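# Close the spring-loaded cabinet door and shoot its bolt

## Task

Swing the cabinet door closed against the spring that keeps reopening it. Then slide the bolt on the door's top edge upward until it sits deep inside the bracket on the frame above. The task counts only if the door stays shut and the bolt stays engaged with the robot no longer holding anything in place.

## Robot and tools

Robot: a single arm with seven revolute joints and a two-finger parallel gripper. Every per-joint list, both in calls and in results, uses this fixed order: waist, shoulder, upper arm roll, elbow, forearm roll, wrist pitch, wrist roll. Stated joint ranges in radians: waist ±6.283, shoulder ±2.250, upper arm roll ±6.283, elbow ±2.580, forearm roll ±6.283, wrist pitch ±2.100, wrist roll ±6.283. The true end stops may differ from these by up to 0.013 rad.

Scene frame: the origin is on the table surface directly under the arm base. +z is up, and +y is to the left when looking along +x. The base itself may be slightly tilted. Three cameras return 504x504 images: cam_high, cam_low and cam_wrist. Calibration data is supplied for cam_high and cam_low only. Pixel coordinates start at (0, 0) in the top-left corner.

The row format is the same for every motion tool. A row is a flat list of 10 numbers, each in [-1, 1].
- Numbers 1 to 7 are joint offsets, not absolute angles. A value of 1.0 equals 0.9985 rad for the first four joints and 0.8765 rad for the last three.
- Number 8 is gripper position, and it is absolute. +1 opens fully (85 mm); about -0.8 brings the pads together; -1 closes until something blocks the fingers.
- Number 9 is force_limit. Roughly 20 N at -1, 128 N at 0 and 235 N at +1 per pad on a 40 mm object. A quick close adds a few newtons.
- Number 10 is speed, the rate at which the pad gap changes. Roughly 20 mm/s at -1, 85 at 0 and 150 at +1.
- Up to 7 extra numbers (0 to 1) may follow. Each scales one joint's stiffness, in joint order, and stays in force until changed.

execute_actions(actions): actions is a list of up to 15 actions. Each action is a list of up to 15 rows, and each row runs for one 1/30 s control step. If an action has fewer than 15 rows, its last row is held until 15 steps have passed. Joint offsets in every row of an action are measured from the angles at the start of that action, not from the previous row. For the first action in a call, that means the most recently reported angles. An empty list simply returns the current state and images. If any action is malformed, or the first action would push a joint more than 0.013 rad beyond its range, the whole call is rejected and nothing moves. A joint commanded past its real stop goes only as far as the stop, and the result then reports "joint sent to its limit".

move(target, speed, blocking):
- target is a single row as above. Its offsets are counted from the "Joint positions" of the latest result that showed them.
- All joints follow paths that stay equally far along, so the gripper traces a curve. Paths take 0.5 to 10 s and do not avoid obstacles.
- speed is in rad/s for whichever joint has farthest to travel: 0.01 to 2, default 0.5.
- With blocking=false the call returns after 0.5 s while the arm keeps moving. Until a result shows that move has finished, other moves and execute_actions are refused, so call wait or stop first.
- The extra "move:" line reports the outcome (done, off_target, moving, held, fault), then limits=held or limits=none, then the joint farthest from its target.

wait(seconds): seconds is 0 to 10. The arm holds its last command, and the call returns early if a running move finishes. stop(): brakes a running move; the fingers keep moving. zoom_image(camera, region): region is [x0, y0, x1, y1] in pixels, at most 504x504, taken from that camera's latest image. finished_scene(scene): give the scene number. This ends the scene permanently after the robot holds its last command.

Result lines:
- Joint positions and Joint velocities are in rad and rad/s, in joint order.
- Joint targets are the angles currently being driven toward, and these can shift on their own.
- "joint command not followed" means the clearance check altered or blocked targets. Mounting blocks and posts count as part of the arm for this check.
- object_status: 0 moving, 1 blocked while opening, 2 blocked while closing (a grip), 3 reached the requested position or pads touching.
- position_measured is in counts and is not linear: 3 fully open, ~78 = 60 mm, ~130 = 40 mm, ~180 = 20 mm, ~230 pads touching.

Motion limits: joint speed is capped, and joints slow together so they arrive together. A large change can take several actions and may still be short when the result returns; command the remainder explicitly. Each step, the target may lead the measured angle by at most 0.304 rad (first four joints) or 0.266 rad (last three). Smaller caps apply when stiffness is set. Targets that would shift the gripper more than 70 mm from where it is are scaled back.

Gripping: send -1 and keep sending it, then check that object_status is 2. Stopped fingers ignore new force or speed values until position changes by at least 0.01. Closing fingertips reach about 13 mm farther out, so leave clearance above surfaces.

Things to avoid:
- Contact torque reaching a joint's load limit freezes the arm for 10 s and discards the rest of the call. Limits are 51.3 N m for the first four joints and 32.3 N m for the last three.
- Fast moves strike harder, and targets set deep past a contact press harder.
- Holding loads heats the motors. A MOTOR HOT warning appears at 60 °C, and at 75 °C the arm sags in an over-temperature fault.
- Slams, hard hits, drops and excessive pushing on the door are penalised.
- The door and bolt must stay in place unaided before the scene is ended.

Each tool is called after "Emit:" by a JSON object that holds its "api" and its "payload".

## Session

I'll start by checking the current state of the scene.

Emit:
{"api": "execute_actions", "payload": {"actions": []}}

Scene clock: 0.00 s.
position_measured=3 object_status=3
Joint names: [waist, shoulder, upper arm roll, elbow, forearm roll, wrist pitch, wrist roll]
Joint positions: [ 1.117  1.161 -0.528  0.994 -0.594  1.217  2.674]
Joint velocities: [-0.    -0.    -0.002 -0.001 -0.    -0.    -0.001]
Joint targets: [1.117 1.161 -0.528 0.994 -0.594 1.217 2.674]
Joint stiffness scale: [1. 1. 1. 1. 1. 1. 1.]

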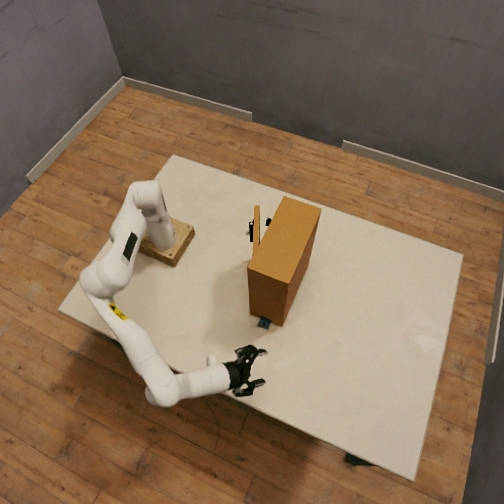

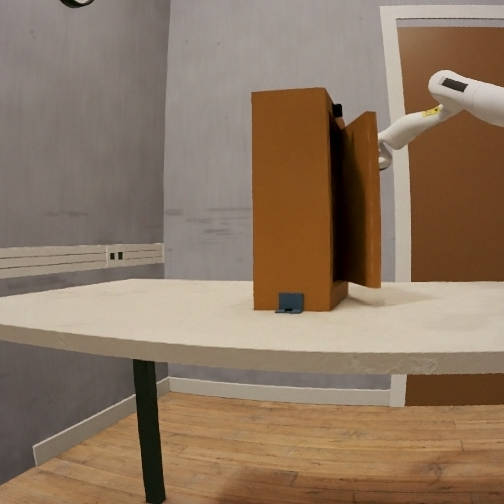

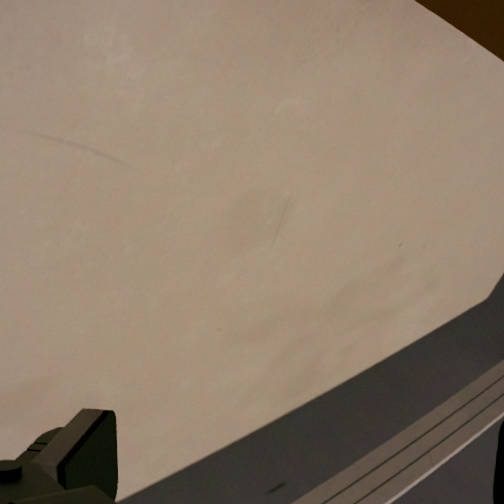

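Emit:
{"api": "zoom_image", "payload": {"camera": "cam_high", "region": [200, 170, 360, 330]}}

Emit:
{"api": "zoom_image", "payload": {"camera": "cam_low", "region": [230, 70, 430, 320]}}

Region (200, 170, 360, 330) of cam_high's 504x504 image, scaled by 3.150, with more detail than that image has.

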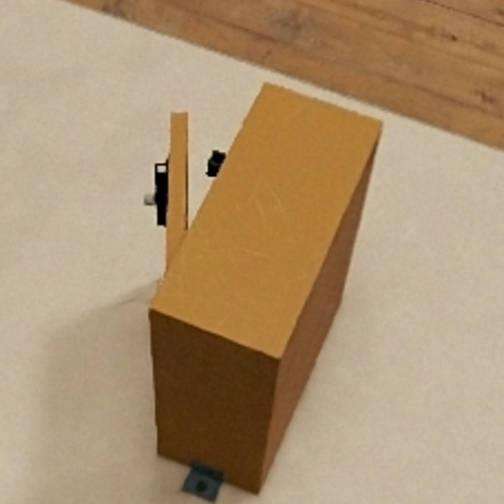

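Region (230, 70, 430, 320) of cam_low's 504x504 image, scaled by 2.016, with more detail than that image has; it fills the left 403 columns of this view, and the rest is white.

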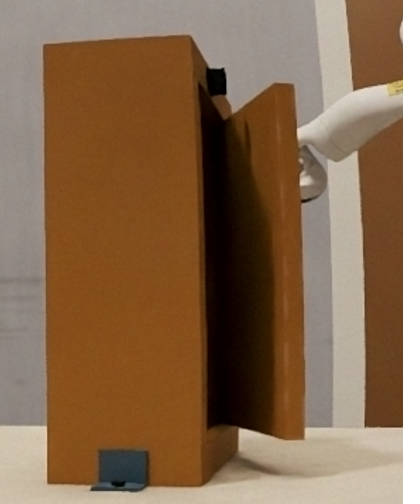

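Emit:
{"api": "zoom_image", "payload": {"camera": "cam_high", "region": [60, 160, 300, 420]}}

Emit:
{"api": "zoom_image", "payload": {"camera": "cam_high", "region": [235, 200, 285, 250]}}

Emit:
{"api": "zoom_image", "payload": {"camera": "cam_low", "region": [310, 80, 400, 170]}}

Region (60, 160, 300, 420) of cam_high's 504x504 image, scaled by 1.938, with more detail than that image has; it fills the left 465 columns of this view, and the rest is white.

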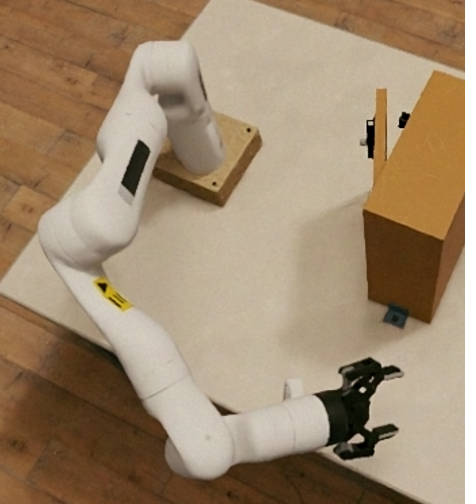

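Region (235, 200, 285, 250) of cam_high's 504x504 image, scaled by 10.080, with more detail than that image has.

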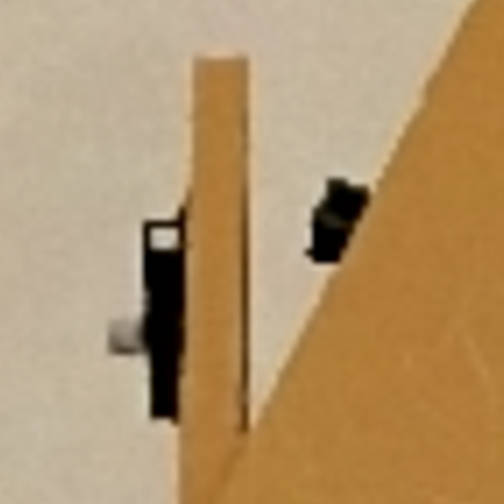

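Region (310, 80, 400, 170) of cam_low's 504x504 image, scaled by 5.600, with more detail than that image has.

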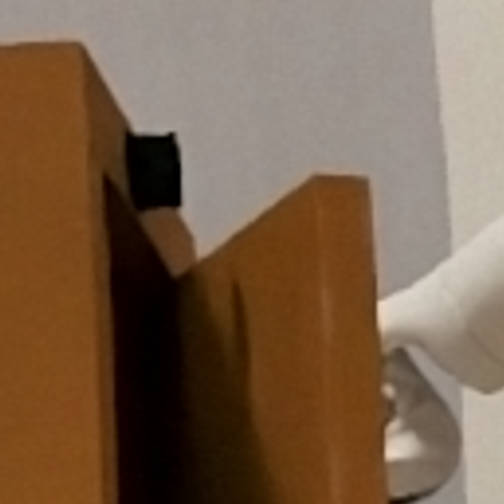

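Emit:
{"api": "zoom_image", "payload": {"camera": "cam_high", "region": [110, 170, 210, 280]}}

Region (110, 170, 210, 280) of cam_high's 504x504 image, scaled by 4.582, with more detail than that image has; it fills the left 458 columns of this view, and the rest is white.

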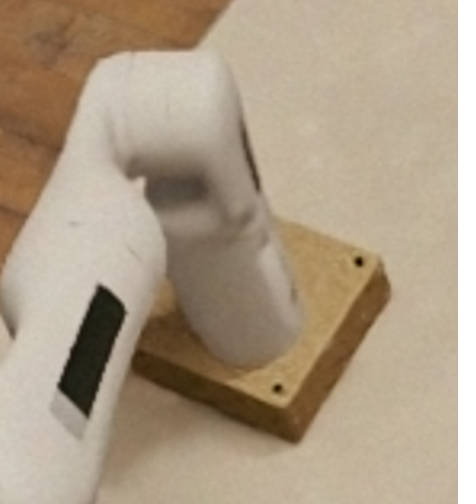

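Emit:
{"api": "move", "payload": {"target": [0.30, -0.091, 0.397, 0.985, -0.477, 0.231, -0.785, -1, -1, 1], "speed": 1.0}}

Scene clock: 93.77 s.
position_measured=230 object_status=3
Joint names: [waist, shoulder, upper arm roll, elbow, forearm roll, wrist pitch, wrist roll]
Joint positions: [ 1.414  1.073 -0.134  1.975 -1.004  1.413  1.993]
Joint velocities: [ 0.003 -0.001  0.     0.001 -0.     0.    -0.   ]
Joint targets: [1.416 1.070 -0.132 1.978 -1.012 1.419 1.986]
Joint stiffness scale: [1. 1. 1. 1. 1. 1. 1.]
move: done; limits=none; farthest joint: the forearm roll, 0.008 radians from its target (0.418 radians at the start)

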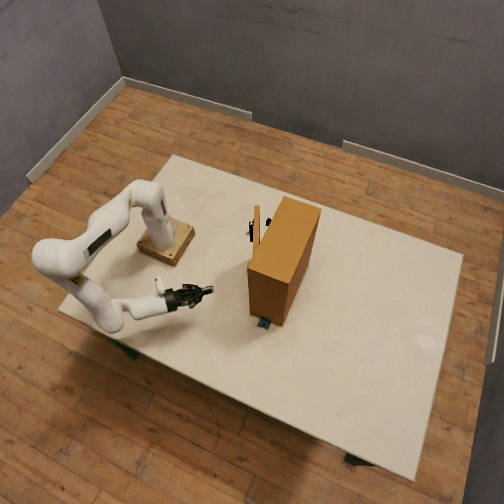

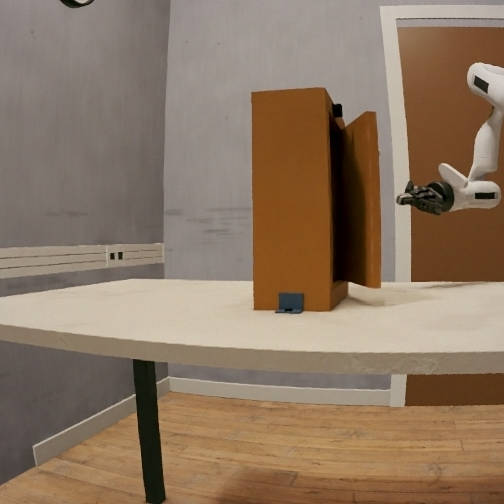

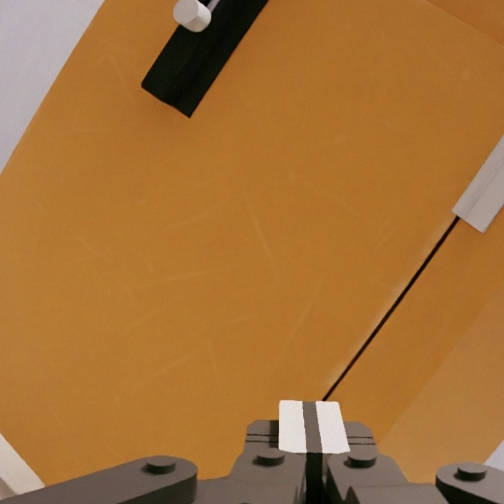

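Emit:
{"api": "move", "payload": {"target": [-0.2884, -0.033, 0.1342, 0.3315, -0.1677, 0.0844, -0.2693, -1, -1, 1], "speed": 0.8}}

Scene clock: 96.70 s.
position_measured=230 object_status=3
Joint names: [waist, shoulder, upper arm roll, elbow, forearm roll, wrist pitch, wrist roll]
Joint positions: [ 1.128  1.043 -0.003  2.303 -1.143  1.48   1.765]
Joint velocities: [-0.003 -0.     0.     0.001 -0.    -0.001  0.   ]
Joint targets: [1.126 1.040 -0.000 2.306 -1.151 1.487 1.757]
Joint stiffness scale: [1. 1. 1. 1. 1. 1. 1.]
move: done; limits=none; farthest joint: the forearm roll, 0.008 radians from its target (0.147 radians at the start)

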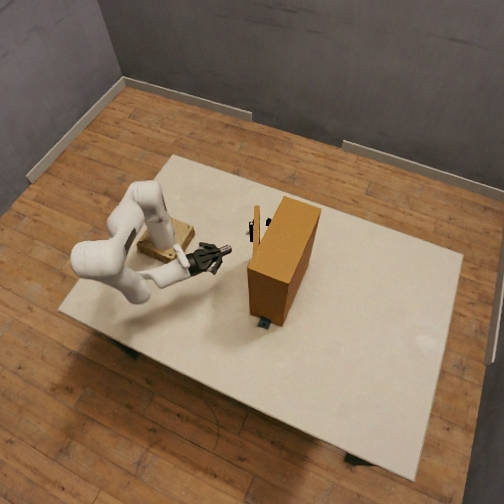

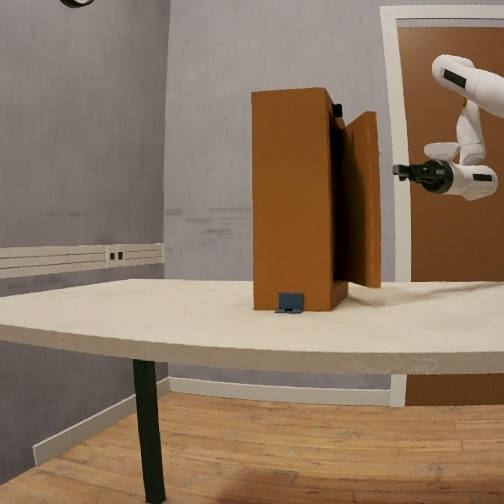

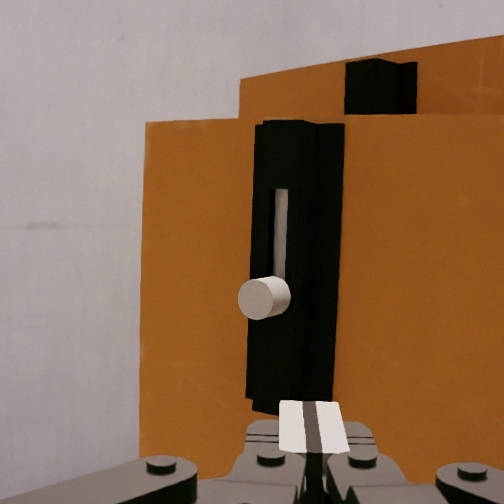

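Emit:
{"api": "zoom_image", "payload": {"camera": "cam_high", "region": [190, 195, 290, 285]}}

Emit:
{"api": "zoom_image", "payload": {"camera": "cam_low", "region": [320, 90, 504, 220]}}

Region (190, 195, 290, 285) of cam_high's 504x504 image, scaled by 5.040, with more detail than that image has; it fills the top 454 rows of this view, and the rest is white.

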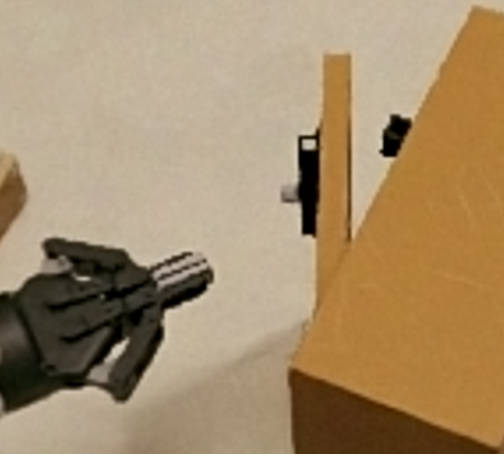

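Region (320, 90, 504, 220) of cam_low's 504x504 image, scaled by 2.739, with more detail than that image has; it fills the top 356 rows of this view, and the rest is white.

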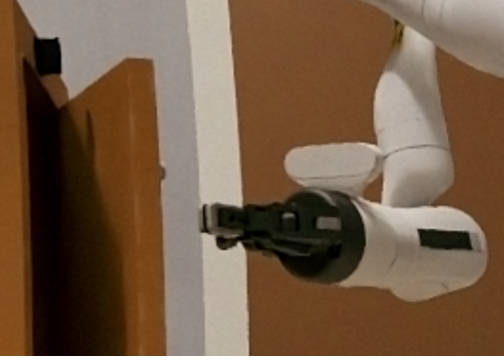

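Emit:
{"api": "move", "payload": {"target": [-0.2331, 0.0490, 0.003, 0.1539, -0.2812, 0.0151, 0.2348, -1, -1, 1], "speed": 0.4}}

Scene clock: 130.37 s.
position_measured=230 object_status=3
Joint names: [waist, shoulder, upper arm roll, elbow, forearm roll, wrist pitch, wrist roll]
Joint positions: [ 0.898  1.089 -0.003  2.453 -1.382  1.487  1.963]
Joint velocities: [-0.003  0.001  0.001 -0.    -0.    -0.     0.001]
Joint targets: [0.895 1.091 -0.000 2.456 -1.390 1.494 1.971]
Joint stiffness scale: [1. 1. 1. 1. 1. 1. 1.]
move: done; limits=none; farthest joint: the forearm roll, 0.008 radians from its target (0.246 radians at the start)

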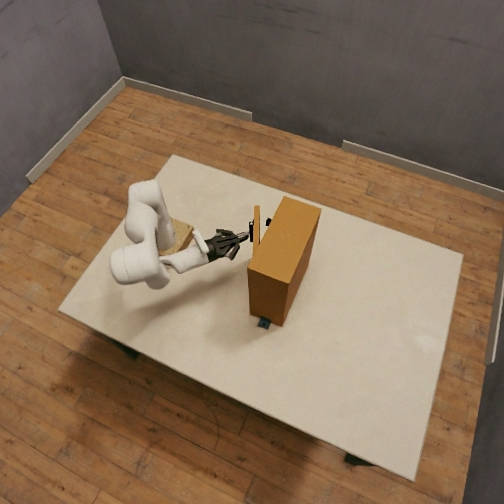

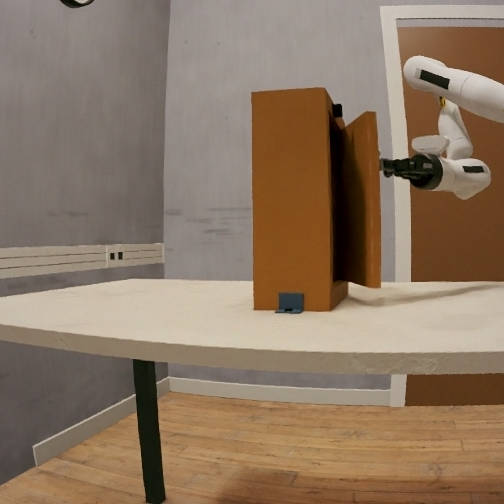

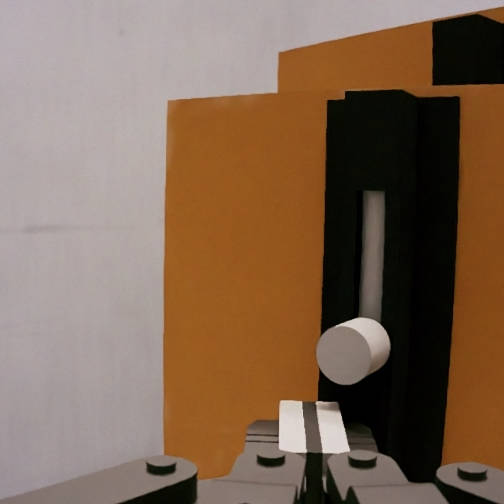

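Emit:
{"api": "zoom_image", "payload": {"camera": "cam_high", "region": [210, 205, 280, 265]}}

Emit:
{"api": "zoom_image", "payload": {"camera": "cam_low", "region": [340, 110, 460, 200]}}

Region (210, 205, 280, 265) of cam_high's 504x504 image, scaled by 7.200, with more detail than that image has; it fills the top 432 rows of this view, and the rest is white.

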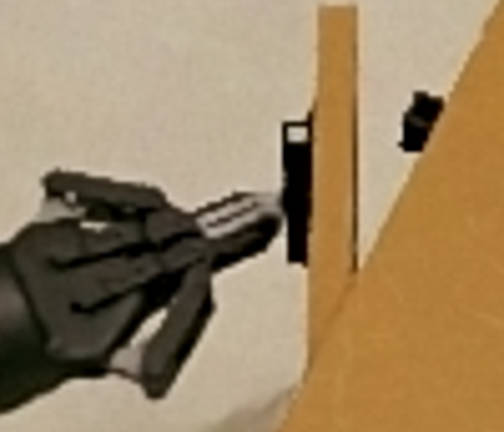

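Region (340, 110, 460, 200) of cam_low's 504x504 image, scaled by 4.200, with more detail than that image has; it fills the top 378 rows of this view, and the rest is white.

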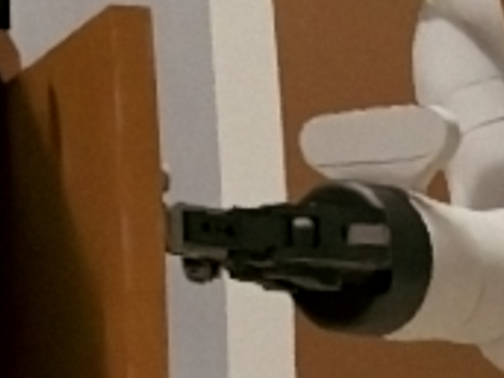

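Emit:
{"api": "move", "payload": {"target": [-0.2203, -0.0341, 0.003, -0.0889, -0.2374, 0.1019, -0.1307, -1, -1, 1], "speed": 0.15}}

Scene clock: 148.20 s.
position_measured=230 object_status=3
Joint names: [waist, shoulder, upper arm roll, elbow, forearm roll, wrist pitch, wrist roll]
Joint positions: [ 0.693  1.057  0.01   2.373 -1.571  1.571  1.856]
Joint velocities: [-0.003 -0.002  0.003  0.    -0.     0.     0.   ]
Joint targets: [0.678 1.055 0.000 2.365 -1.590 1.576 1.848]
Joint stiffness scale: [1. 1. 1. 1. 1. 1. 1.]
move: off_target; limits=none; farthest joint: the forearm roll, 0.019 radians from its target (0.209 radians at the start)

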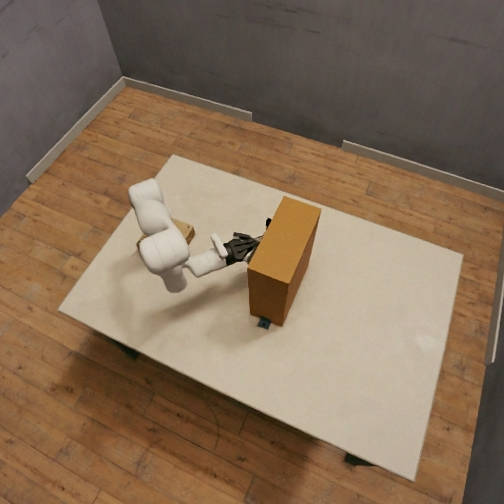

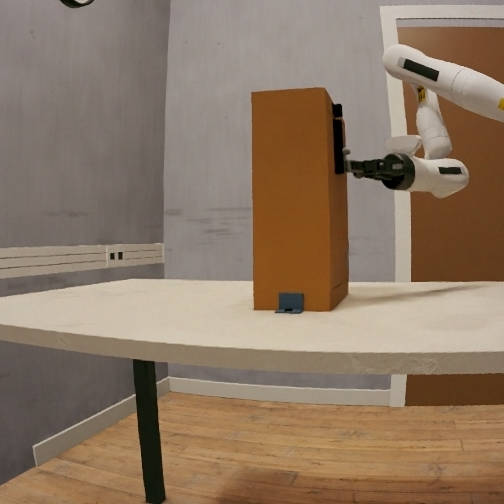

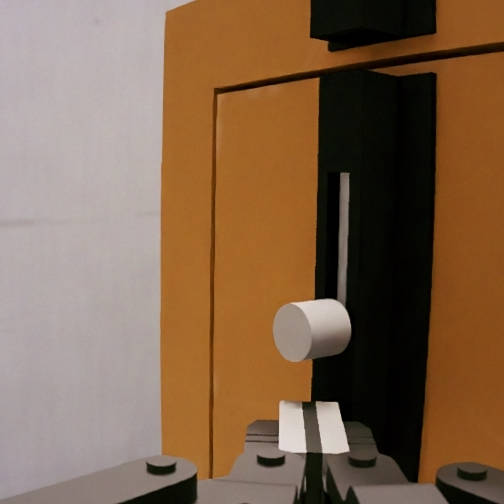

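Emit:
{"api": "zoom_image", "payload": {"camera": "cam_low", "region": [310, 85, 420, 195]}}

Region (310, 85, 420, 195) of cam_low's 504x504 image, scaled by 4.582, with more detail than that image has.

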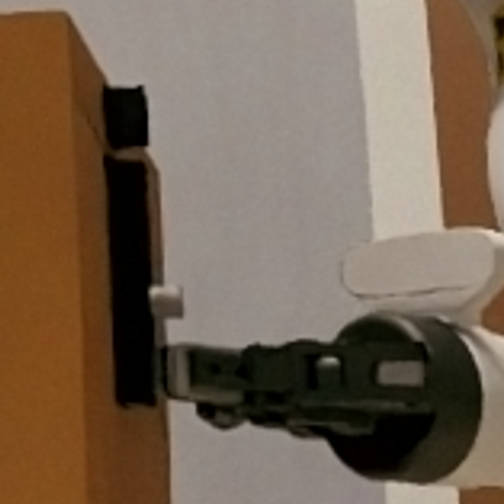

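Emit:
{"api": "execute_actions", "payload": {"actions": [[[-0.0149,-0.0030,-0.010,-0.0079,-0.0216,0.0057,-0.0101,-1,-1,1],[-0.0148,-0.0060,-0.010,-0.0075,-0.0215,0.0056,-0.0130,-1,-1,1],[-0.0146,-0.0105,-0.010,-0.0070,-0.0213,0.0055,-0.0175,-1,-1,1],[-0.0143,-0.0163,-0.010,-0.0063,-0.0210,0.0053,-0.0233,-1,-1,1],[-0.0139,-0.0231,-0.010,-0.0055,-0.0206,0.0052,-0.0300,-1,-1,1],[-0.0136,-0.0306,-0.010,-0.0046,-0.0202,0.0050,-0.0375,-1,-1,1],[-0.0132,-0.0386,-0.010,-0.0036,-0.0198,0.0048,-0.0454,-1,-1,1],[-0.0127,-0.0467,-0.010,-0.0026,-0.0194,0.0045,-0.0535,-1,-1,1],[-0.0123,-0.0547,-0.010,-0.0016,-0.0190,0.0043,-0.0614,-1,-1,1],[-0.0120,-0.0622,-0.010,-0.0007,-0.0186,0.0041,-0.0689,-1,-1,1],[-0.0116,-0.0690,-0.010,0.0001,-0.0182,0.0040,-0.0756,-1,-1,1],[-0.0113,-0.0748,-0.010,0.0008,-0.0179,0.0038,-0.0814,-1,-1,1],[-0.0111,-0.0793,-0.010,0.0013,-0.0177,0.0037,-0.0859,-1,-1,1],[-0.0110,-0.0823,-0.010,0.0017,-0.0176,0.0036,-0.0888,-1,-1,1],[-0.0109,-0.0833,-0.010,0.0018,-0.0175,0.0036,-0.0898,-1,-1,1]]]}}

Scene clock: 161.87 s.
position_measured=230 object_status=3
Joint names: [waist, shoulder, upper arm roll, elbow, forearm roll, wrist pitch, wrist roll]
Joint positions: [ 0.687  1.004  0.016  2.378 -1.571  1.543  1.79 ]
Joint velocities: [-0.017 -0.116  0.     0.021 -0.    -0.024 -0.086]
Joint targets: [0.682 0.974 0.000 2.375 -1.586 1.574 1.777]
Joint stiffness scale: [1. 1. 1. 1. 1. 1. 1.]

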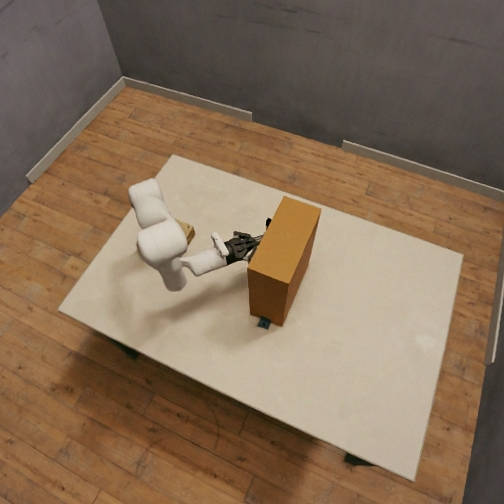

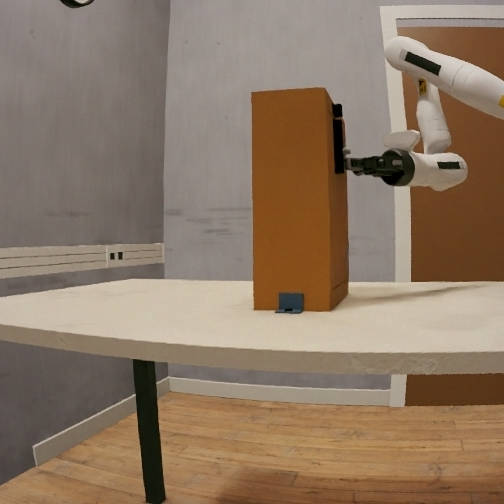

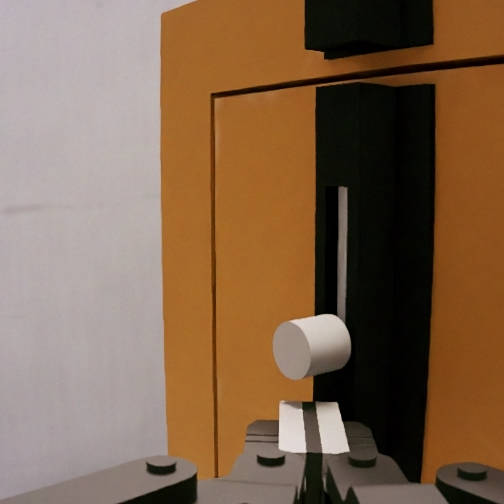

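Emit:
{"api": "execute_actions", "payload": {"actions": []}}

Scene clock: 162.43 s.
position_measured=230 object_status=3
Joint names: [waist, shoulder, upper arm roll, elbow, forearm roll, wrist pitch, wrist roll]
Joint positions: [ 0.685  0.991  0.016  2.38  -1.571  1.54   1.785]
Joint velocities: [-0.    -0.001  0.     0.    -0.    -0.002  0.   ]
Joint targets: [0.682 0.974 0.000 2.375 -1.586 1.574 1.777]
Joint stiffness scale: [1. 1. 1. 1. 1. 1. 1.]

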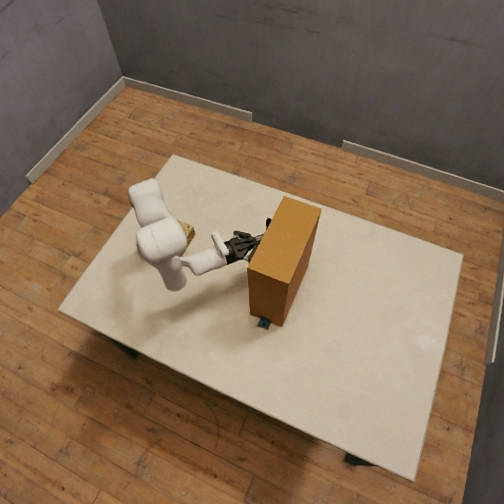

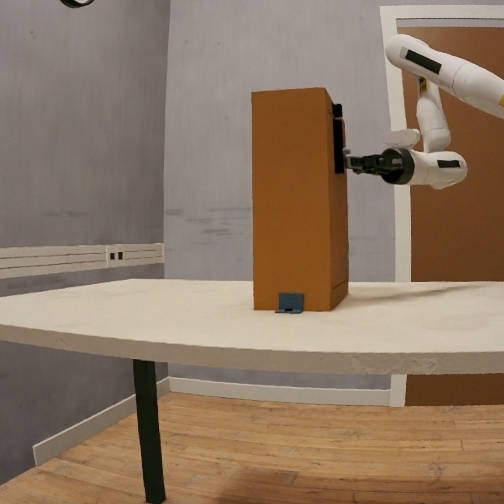

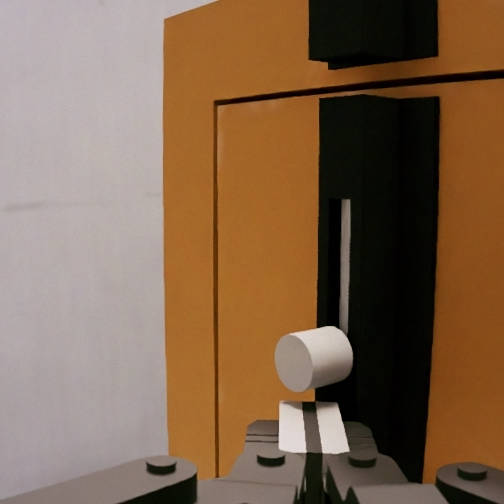

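Emit:
{"api": "execute_actions", "payload": {"actions": [[[-0.0028,-0.0179,-0.0161,-0.0051,-0.0174,0.0392,-0.0094,-1,-1,1],[-0.0026,-0.0199,-0.0163,-0.0048,-0.0172,0.0399,-0.0109,-1,-1,1],[-0.0023,-0.0230,-0.0167,-0.0043,-0.0169,0.0410,-0.0134,-1,-1,1],[-0.0019,-0.0269,-0.0173,-0.0036,-0.0164,0.0423,-0.0165,-1,-1,1],[-0.0014,-0.0316,-0.0179,-0.0028,-0.0159,0.0439,-0.0202,-1,-1,1],[-0.0009,-0.0367,-0.0185,-0.0020,-0.0154,0.0457,-0.0242,-1,-1,1],[-0.0003,-0.0422,-0.0192,-0.0011,-0.0148,0.0475,-0.0285,-1,-1,1],[0.0003,-0.0477,-0.0200,-0.0002,-0.0142,0.0494,-0.0329,-1,-1,1],[0.0009,-0.0532,-0.0207,0.0007,-0.0136,0.0512,-0.0372,-1,-1,1],[0.0014,-0.0583,-0.0213,0.0015,-0.0131,0.0530,-0.0412,-1,-1,1],[0.0019,-0.0630,-0.0219,0.0023,-0.0126,0.0546,-0.0449,-1,-1,1],[0.0023,-0.0669,-0.0225,0.0030,-0.0121,0.0559,-0.0480,-1,-1,1],[0.0026,-0.0700,-0.0229,0.0035,-0.0118,0.0570,-0.0505,-1,-1,1],[0.0028,-0.0720,-0.0231,0.0038,-0.0116,0.0577,-0.0520,-1,-1,1],[0.0029,-0.0727,-0.0232,0.0039,-0.0115,0.0579,-0.0526,-1,-1,1]]]}}

Emit:
{"api": "wait", "payload": {"seconds": 0.3}}

Scene clock: 173.60 s.
position_measured=230 object_status=3
Joint names: [waist, shoulder, upper arm roll, elbow, forearm roll, wrist pitch, wrist roll]
Joint positions: [ 0.685  0.947  0.013  2.389 -1.569  1.539  1.749]
Joint velocities: [ 0.002 -0.087 -0.003  0.013  0.004 -0.    -0.052]
Joint targets: [0.688 0.918 -0.007 2.384 -1.581 1.591 1.739]
Joint stiffness scale: [1. 1. 1. 1. 1. 1. 1.]

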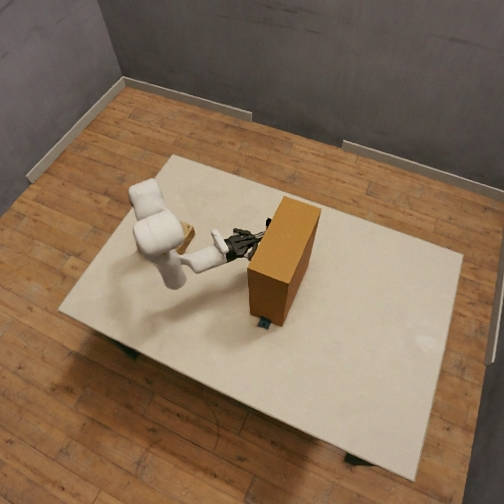

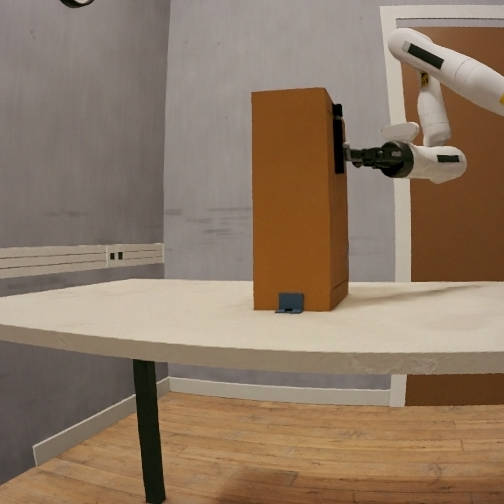

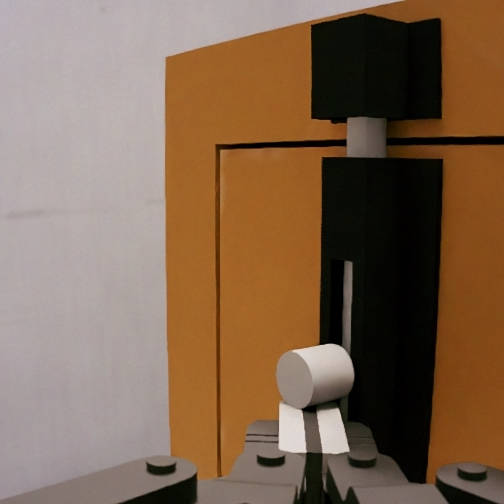

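Scene clock: 173.90 s.
position_measured=230 object_status=3
Joint names: [waist, shoulder, upper arm roll, elbow, forearm roll, wrist pitch, wrist roll]
Joint positions: [ 0.685  0.937  0.012  2.39  -1.568  1.539  1.745]
Joint velocities: [-0.    -0.006  0.     0.001  0.001  0.    -0.001]
Joint targets: [0.688 0.918 -0.007 2.384 -1.581 1.591 1.739]
Joint stiffness scale: [1. 1. 1. 1. 1. 1. 1.]
wait: 0.30 s; no rest

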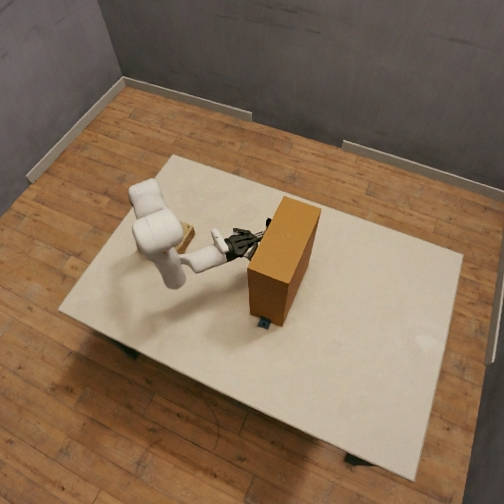

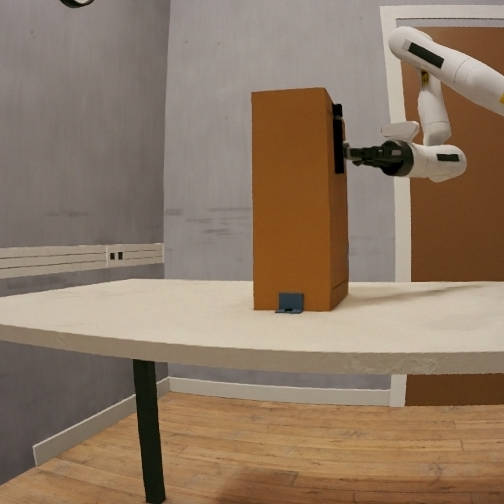

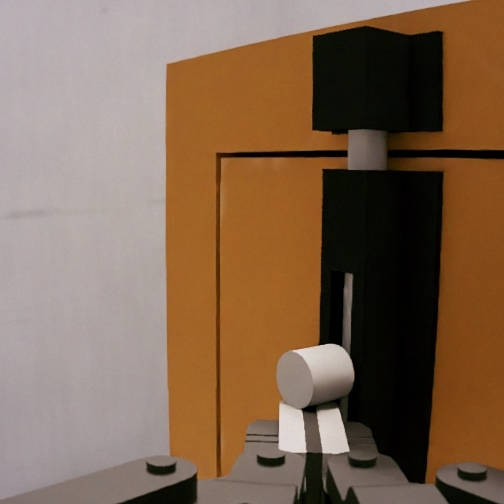

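Emit:
{"api": "execute_actions", "payload": {"actions": [[[0.0029,-0.0196,-0.0192,-0.0059,-0.0149,0.0590,-0.0079,-1,-1,1],[0.0029,-0.0223,-0.0192,-0.0053,-0.0147,0.0590,-0.0104,-1,-1,1],[0.0029,-0.0264,-0.0192,-0.0044,-0.0145,0.0590,-0.0142,-1,-1,1],[0.0029,-0.0318,-0.0192,-0.0032,-0.0143,0.0590,-0.0192,-1,-1,1],[0.0029,-0.0382,-0.0192,-0.0018,-0.0140,0.0590,-0.0250,-1,-1,1],[0.0029,-0.0451,-0.0192,-0.0003,-0.0137,0.0590,-0.0314,-1,-1,1],[0.0029,-0.0525,-0.0192,0.0014,-0.0134,0.0590,-0.0382,-1,-1,1],[0.0029,-0.0601,-0.0192,0.0030,-0.0130,0.0590,-0.0451,-1,-1,1],[0.0029,-0.0675,-0.0192,0.0047,-0.0127,0.0590,-0.0519,-1,-1,1],[0.0029,-0.0744,-0.0192,0.0062,-0.0124,0.0590,-0.0583,-1,-1,1],[0.0029,-0.0808,-0.0192,0.0076,-0.0121,0.0590,-0.0641,-1,-1,1],[0.0029,-0.0862,-0.0192,0.0088,-0.0119,0.0590,-0.0691,-1,-1,1],[0.0029,-0.0903,-0.0192,0.0097,-0.0117,0.0590,-0.0729,-1,-1,1],[0.0029,-0.0930,-0.0192,0.0103,-0.0115,0.0590,-0.0754,-1,-1,1],[0.0029,-0.0940,-0.0192,0.0105,-0.0115,0.0590,-0.0763,-1,-1,1]]]}}

Emit:
{"api": "wait", "payload": {"seconds": 0.4}}

Scene clock: 179.73 s.
position_measured=230 object_status=3
Joint names: [waist, shoulder, upper arm roll, elbow, forearm roll, wrist pitch, wrist roll]
Joint positions: [ 0.688  0.875  0.01   2.399 -1.568  1.546  1.691]
Joint velocities: [ 0.001 -0.091  0.007  0.017 -0.    -0.07  -0.068]
Joint targets: [0.688 0.844 -0.007 2.400 -1.578 1.591 1.678]
Joint stiffness scale: [1. 1. 1. 1. 1. 1. 1.]

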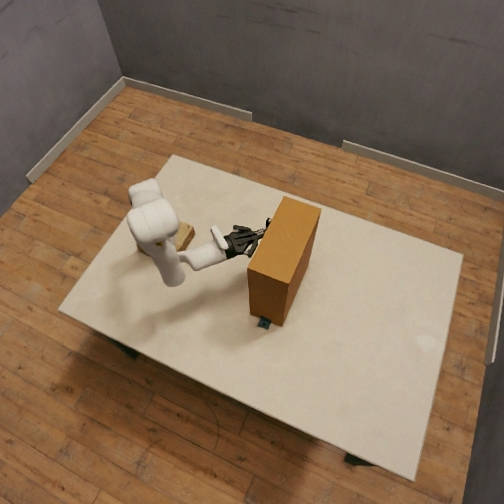

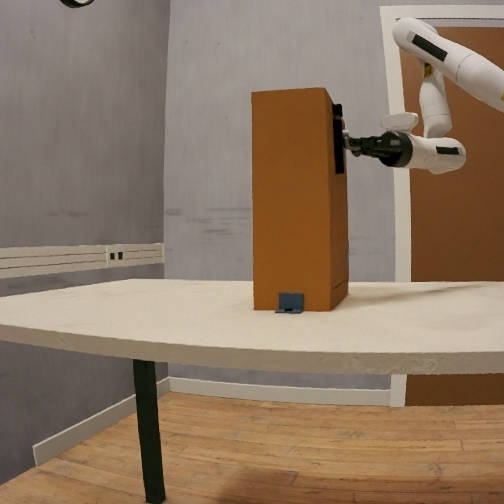

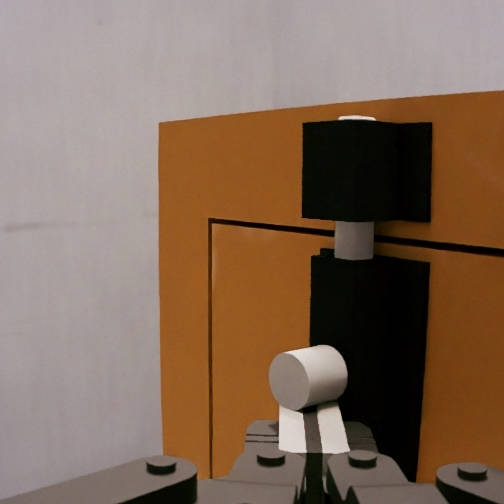

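Scene clock: 180.13 s.
position_measured=230 object_status=3
Joint names: [waist, shoulder, upper arm roll, elbow, forearm roll, wrist pitch, wrist roll]
Joint positions: [ 0.688  0.866  0.011  2.4   -1.568  1.539  1.687]
Joint velocities: [-0.    -0.002 -0.001  0.001  0.    -0.001  0.001]
Joint targets: [0.688 0.844 -0.007 2.400 -1.578 1.591 1.678]
Joint stiffness scale: [1. 1. 1. 1. 1. 1. 1.]
wait: 0.40 s; at rest by 0.33 s

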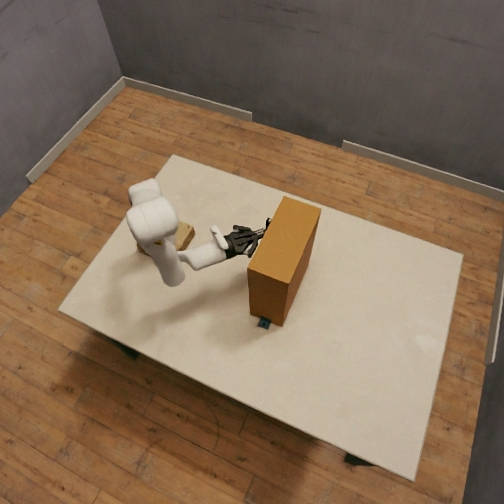

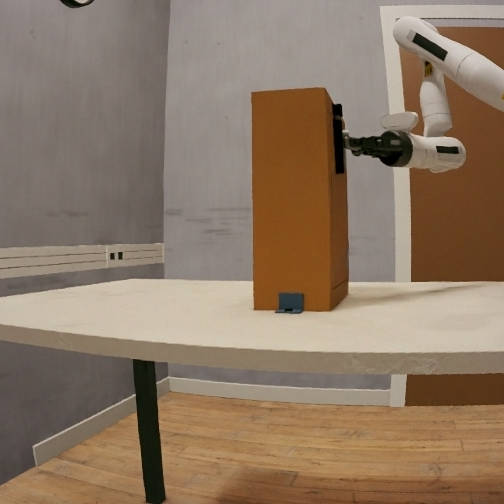

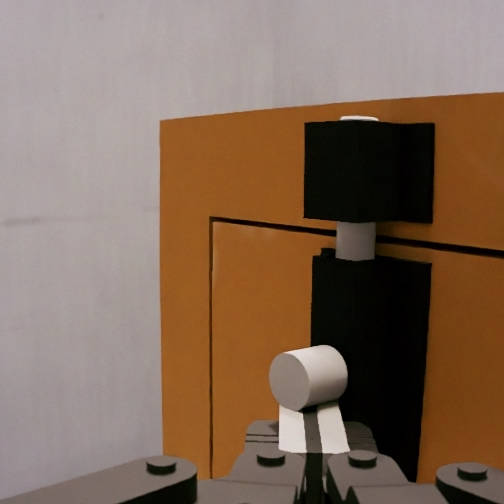

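Emit:
{"api": "move", "payload": {"target": [0.057, 0.05, 0, 0.06, 0.068, 0, 0, -1, -1, 1], "speed": 0.15}}

Scene clock: 182.77 s.
position_measured=230 object_status=3
Joint names: [waist, shoulder, upper arm roll, elbow, forearm roll, wrist pitch, wrist roll]
Joint positions: [ 0.742  0.913  0.013  2.457 -1.516  1.534  1.687]
Joint velocities: [ 0.002  0.002  0.    -0.    -0.     0.    -0.   ]
Joint targets: [0.745 0.916 0.011 2.460 -1.508 1.539 1.687]
Joint stiffness scale: [1. 1. 1. 1. 1. 1. 1.]
move: done; limits=none; farthest joint: the forearm roll, 0.008 radians from its target (0.060 radians at the start)

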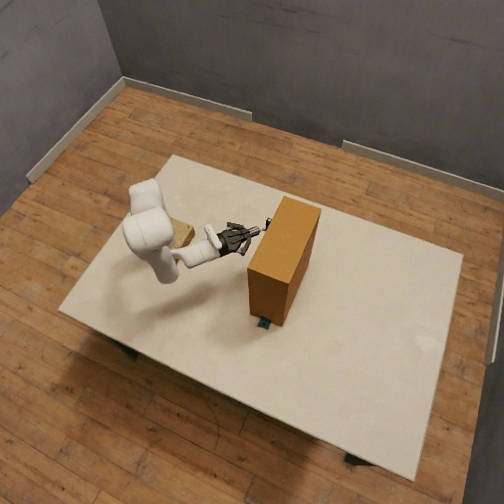

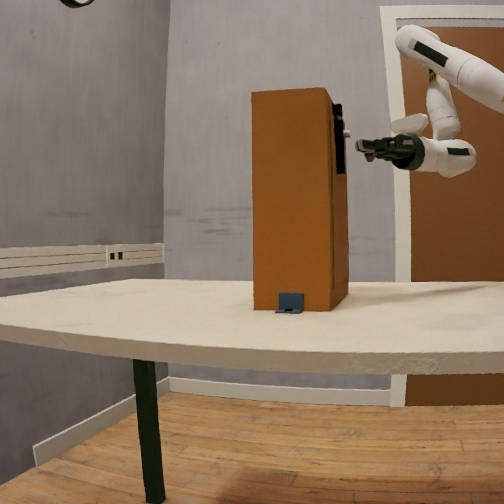

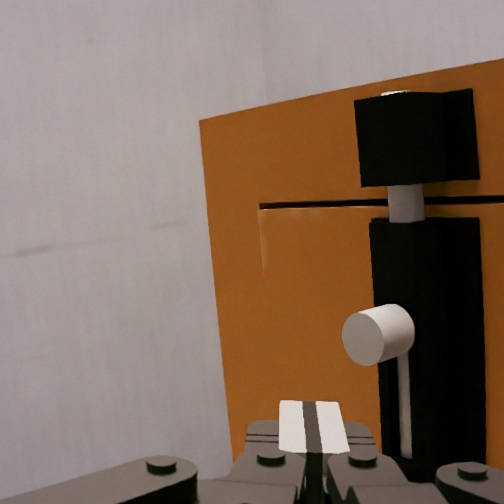

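The bolt stays fully up in the bracket and the door is held shut with the gripper clear, so I'm ending scene 1.

Emit:
{"api": "finished_scene", "payload": {"scene": 1}}

The scene is finished: the task was done.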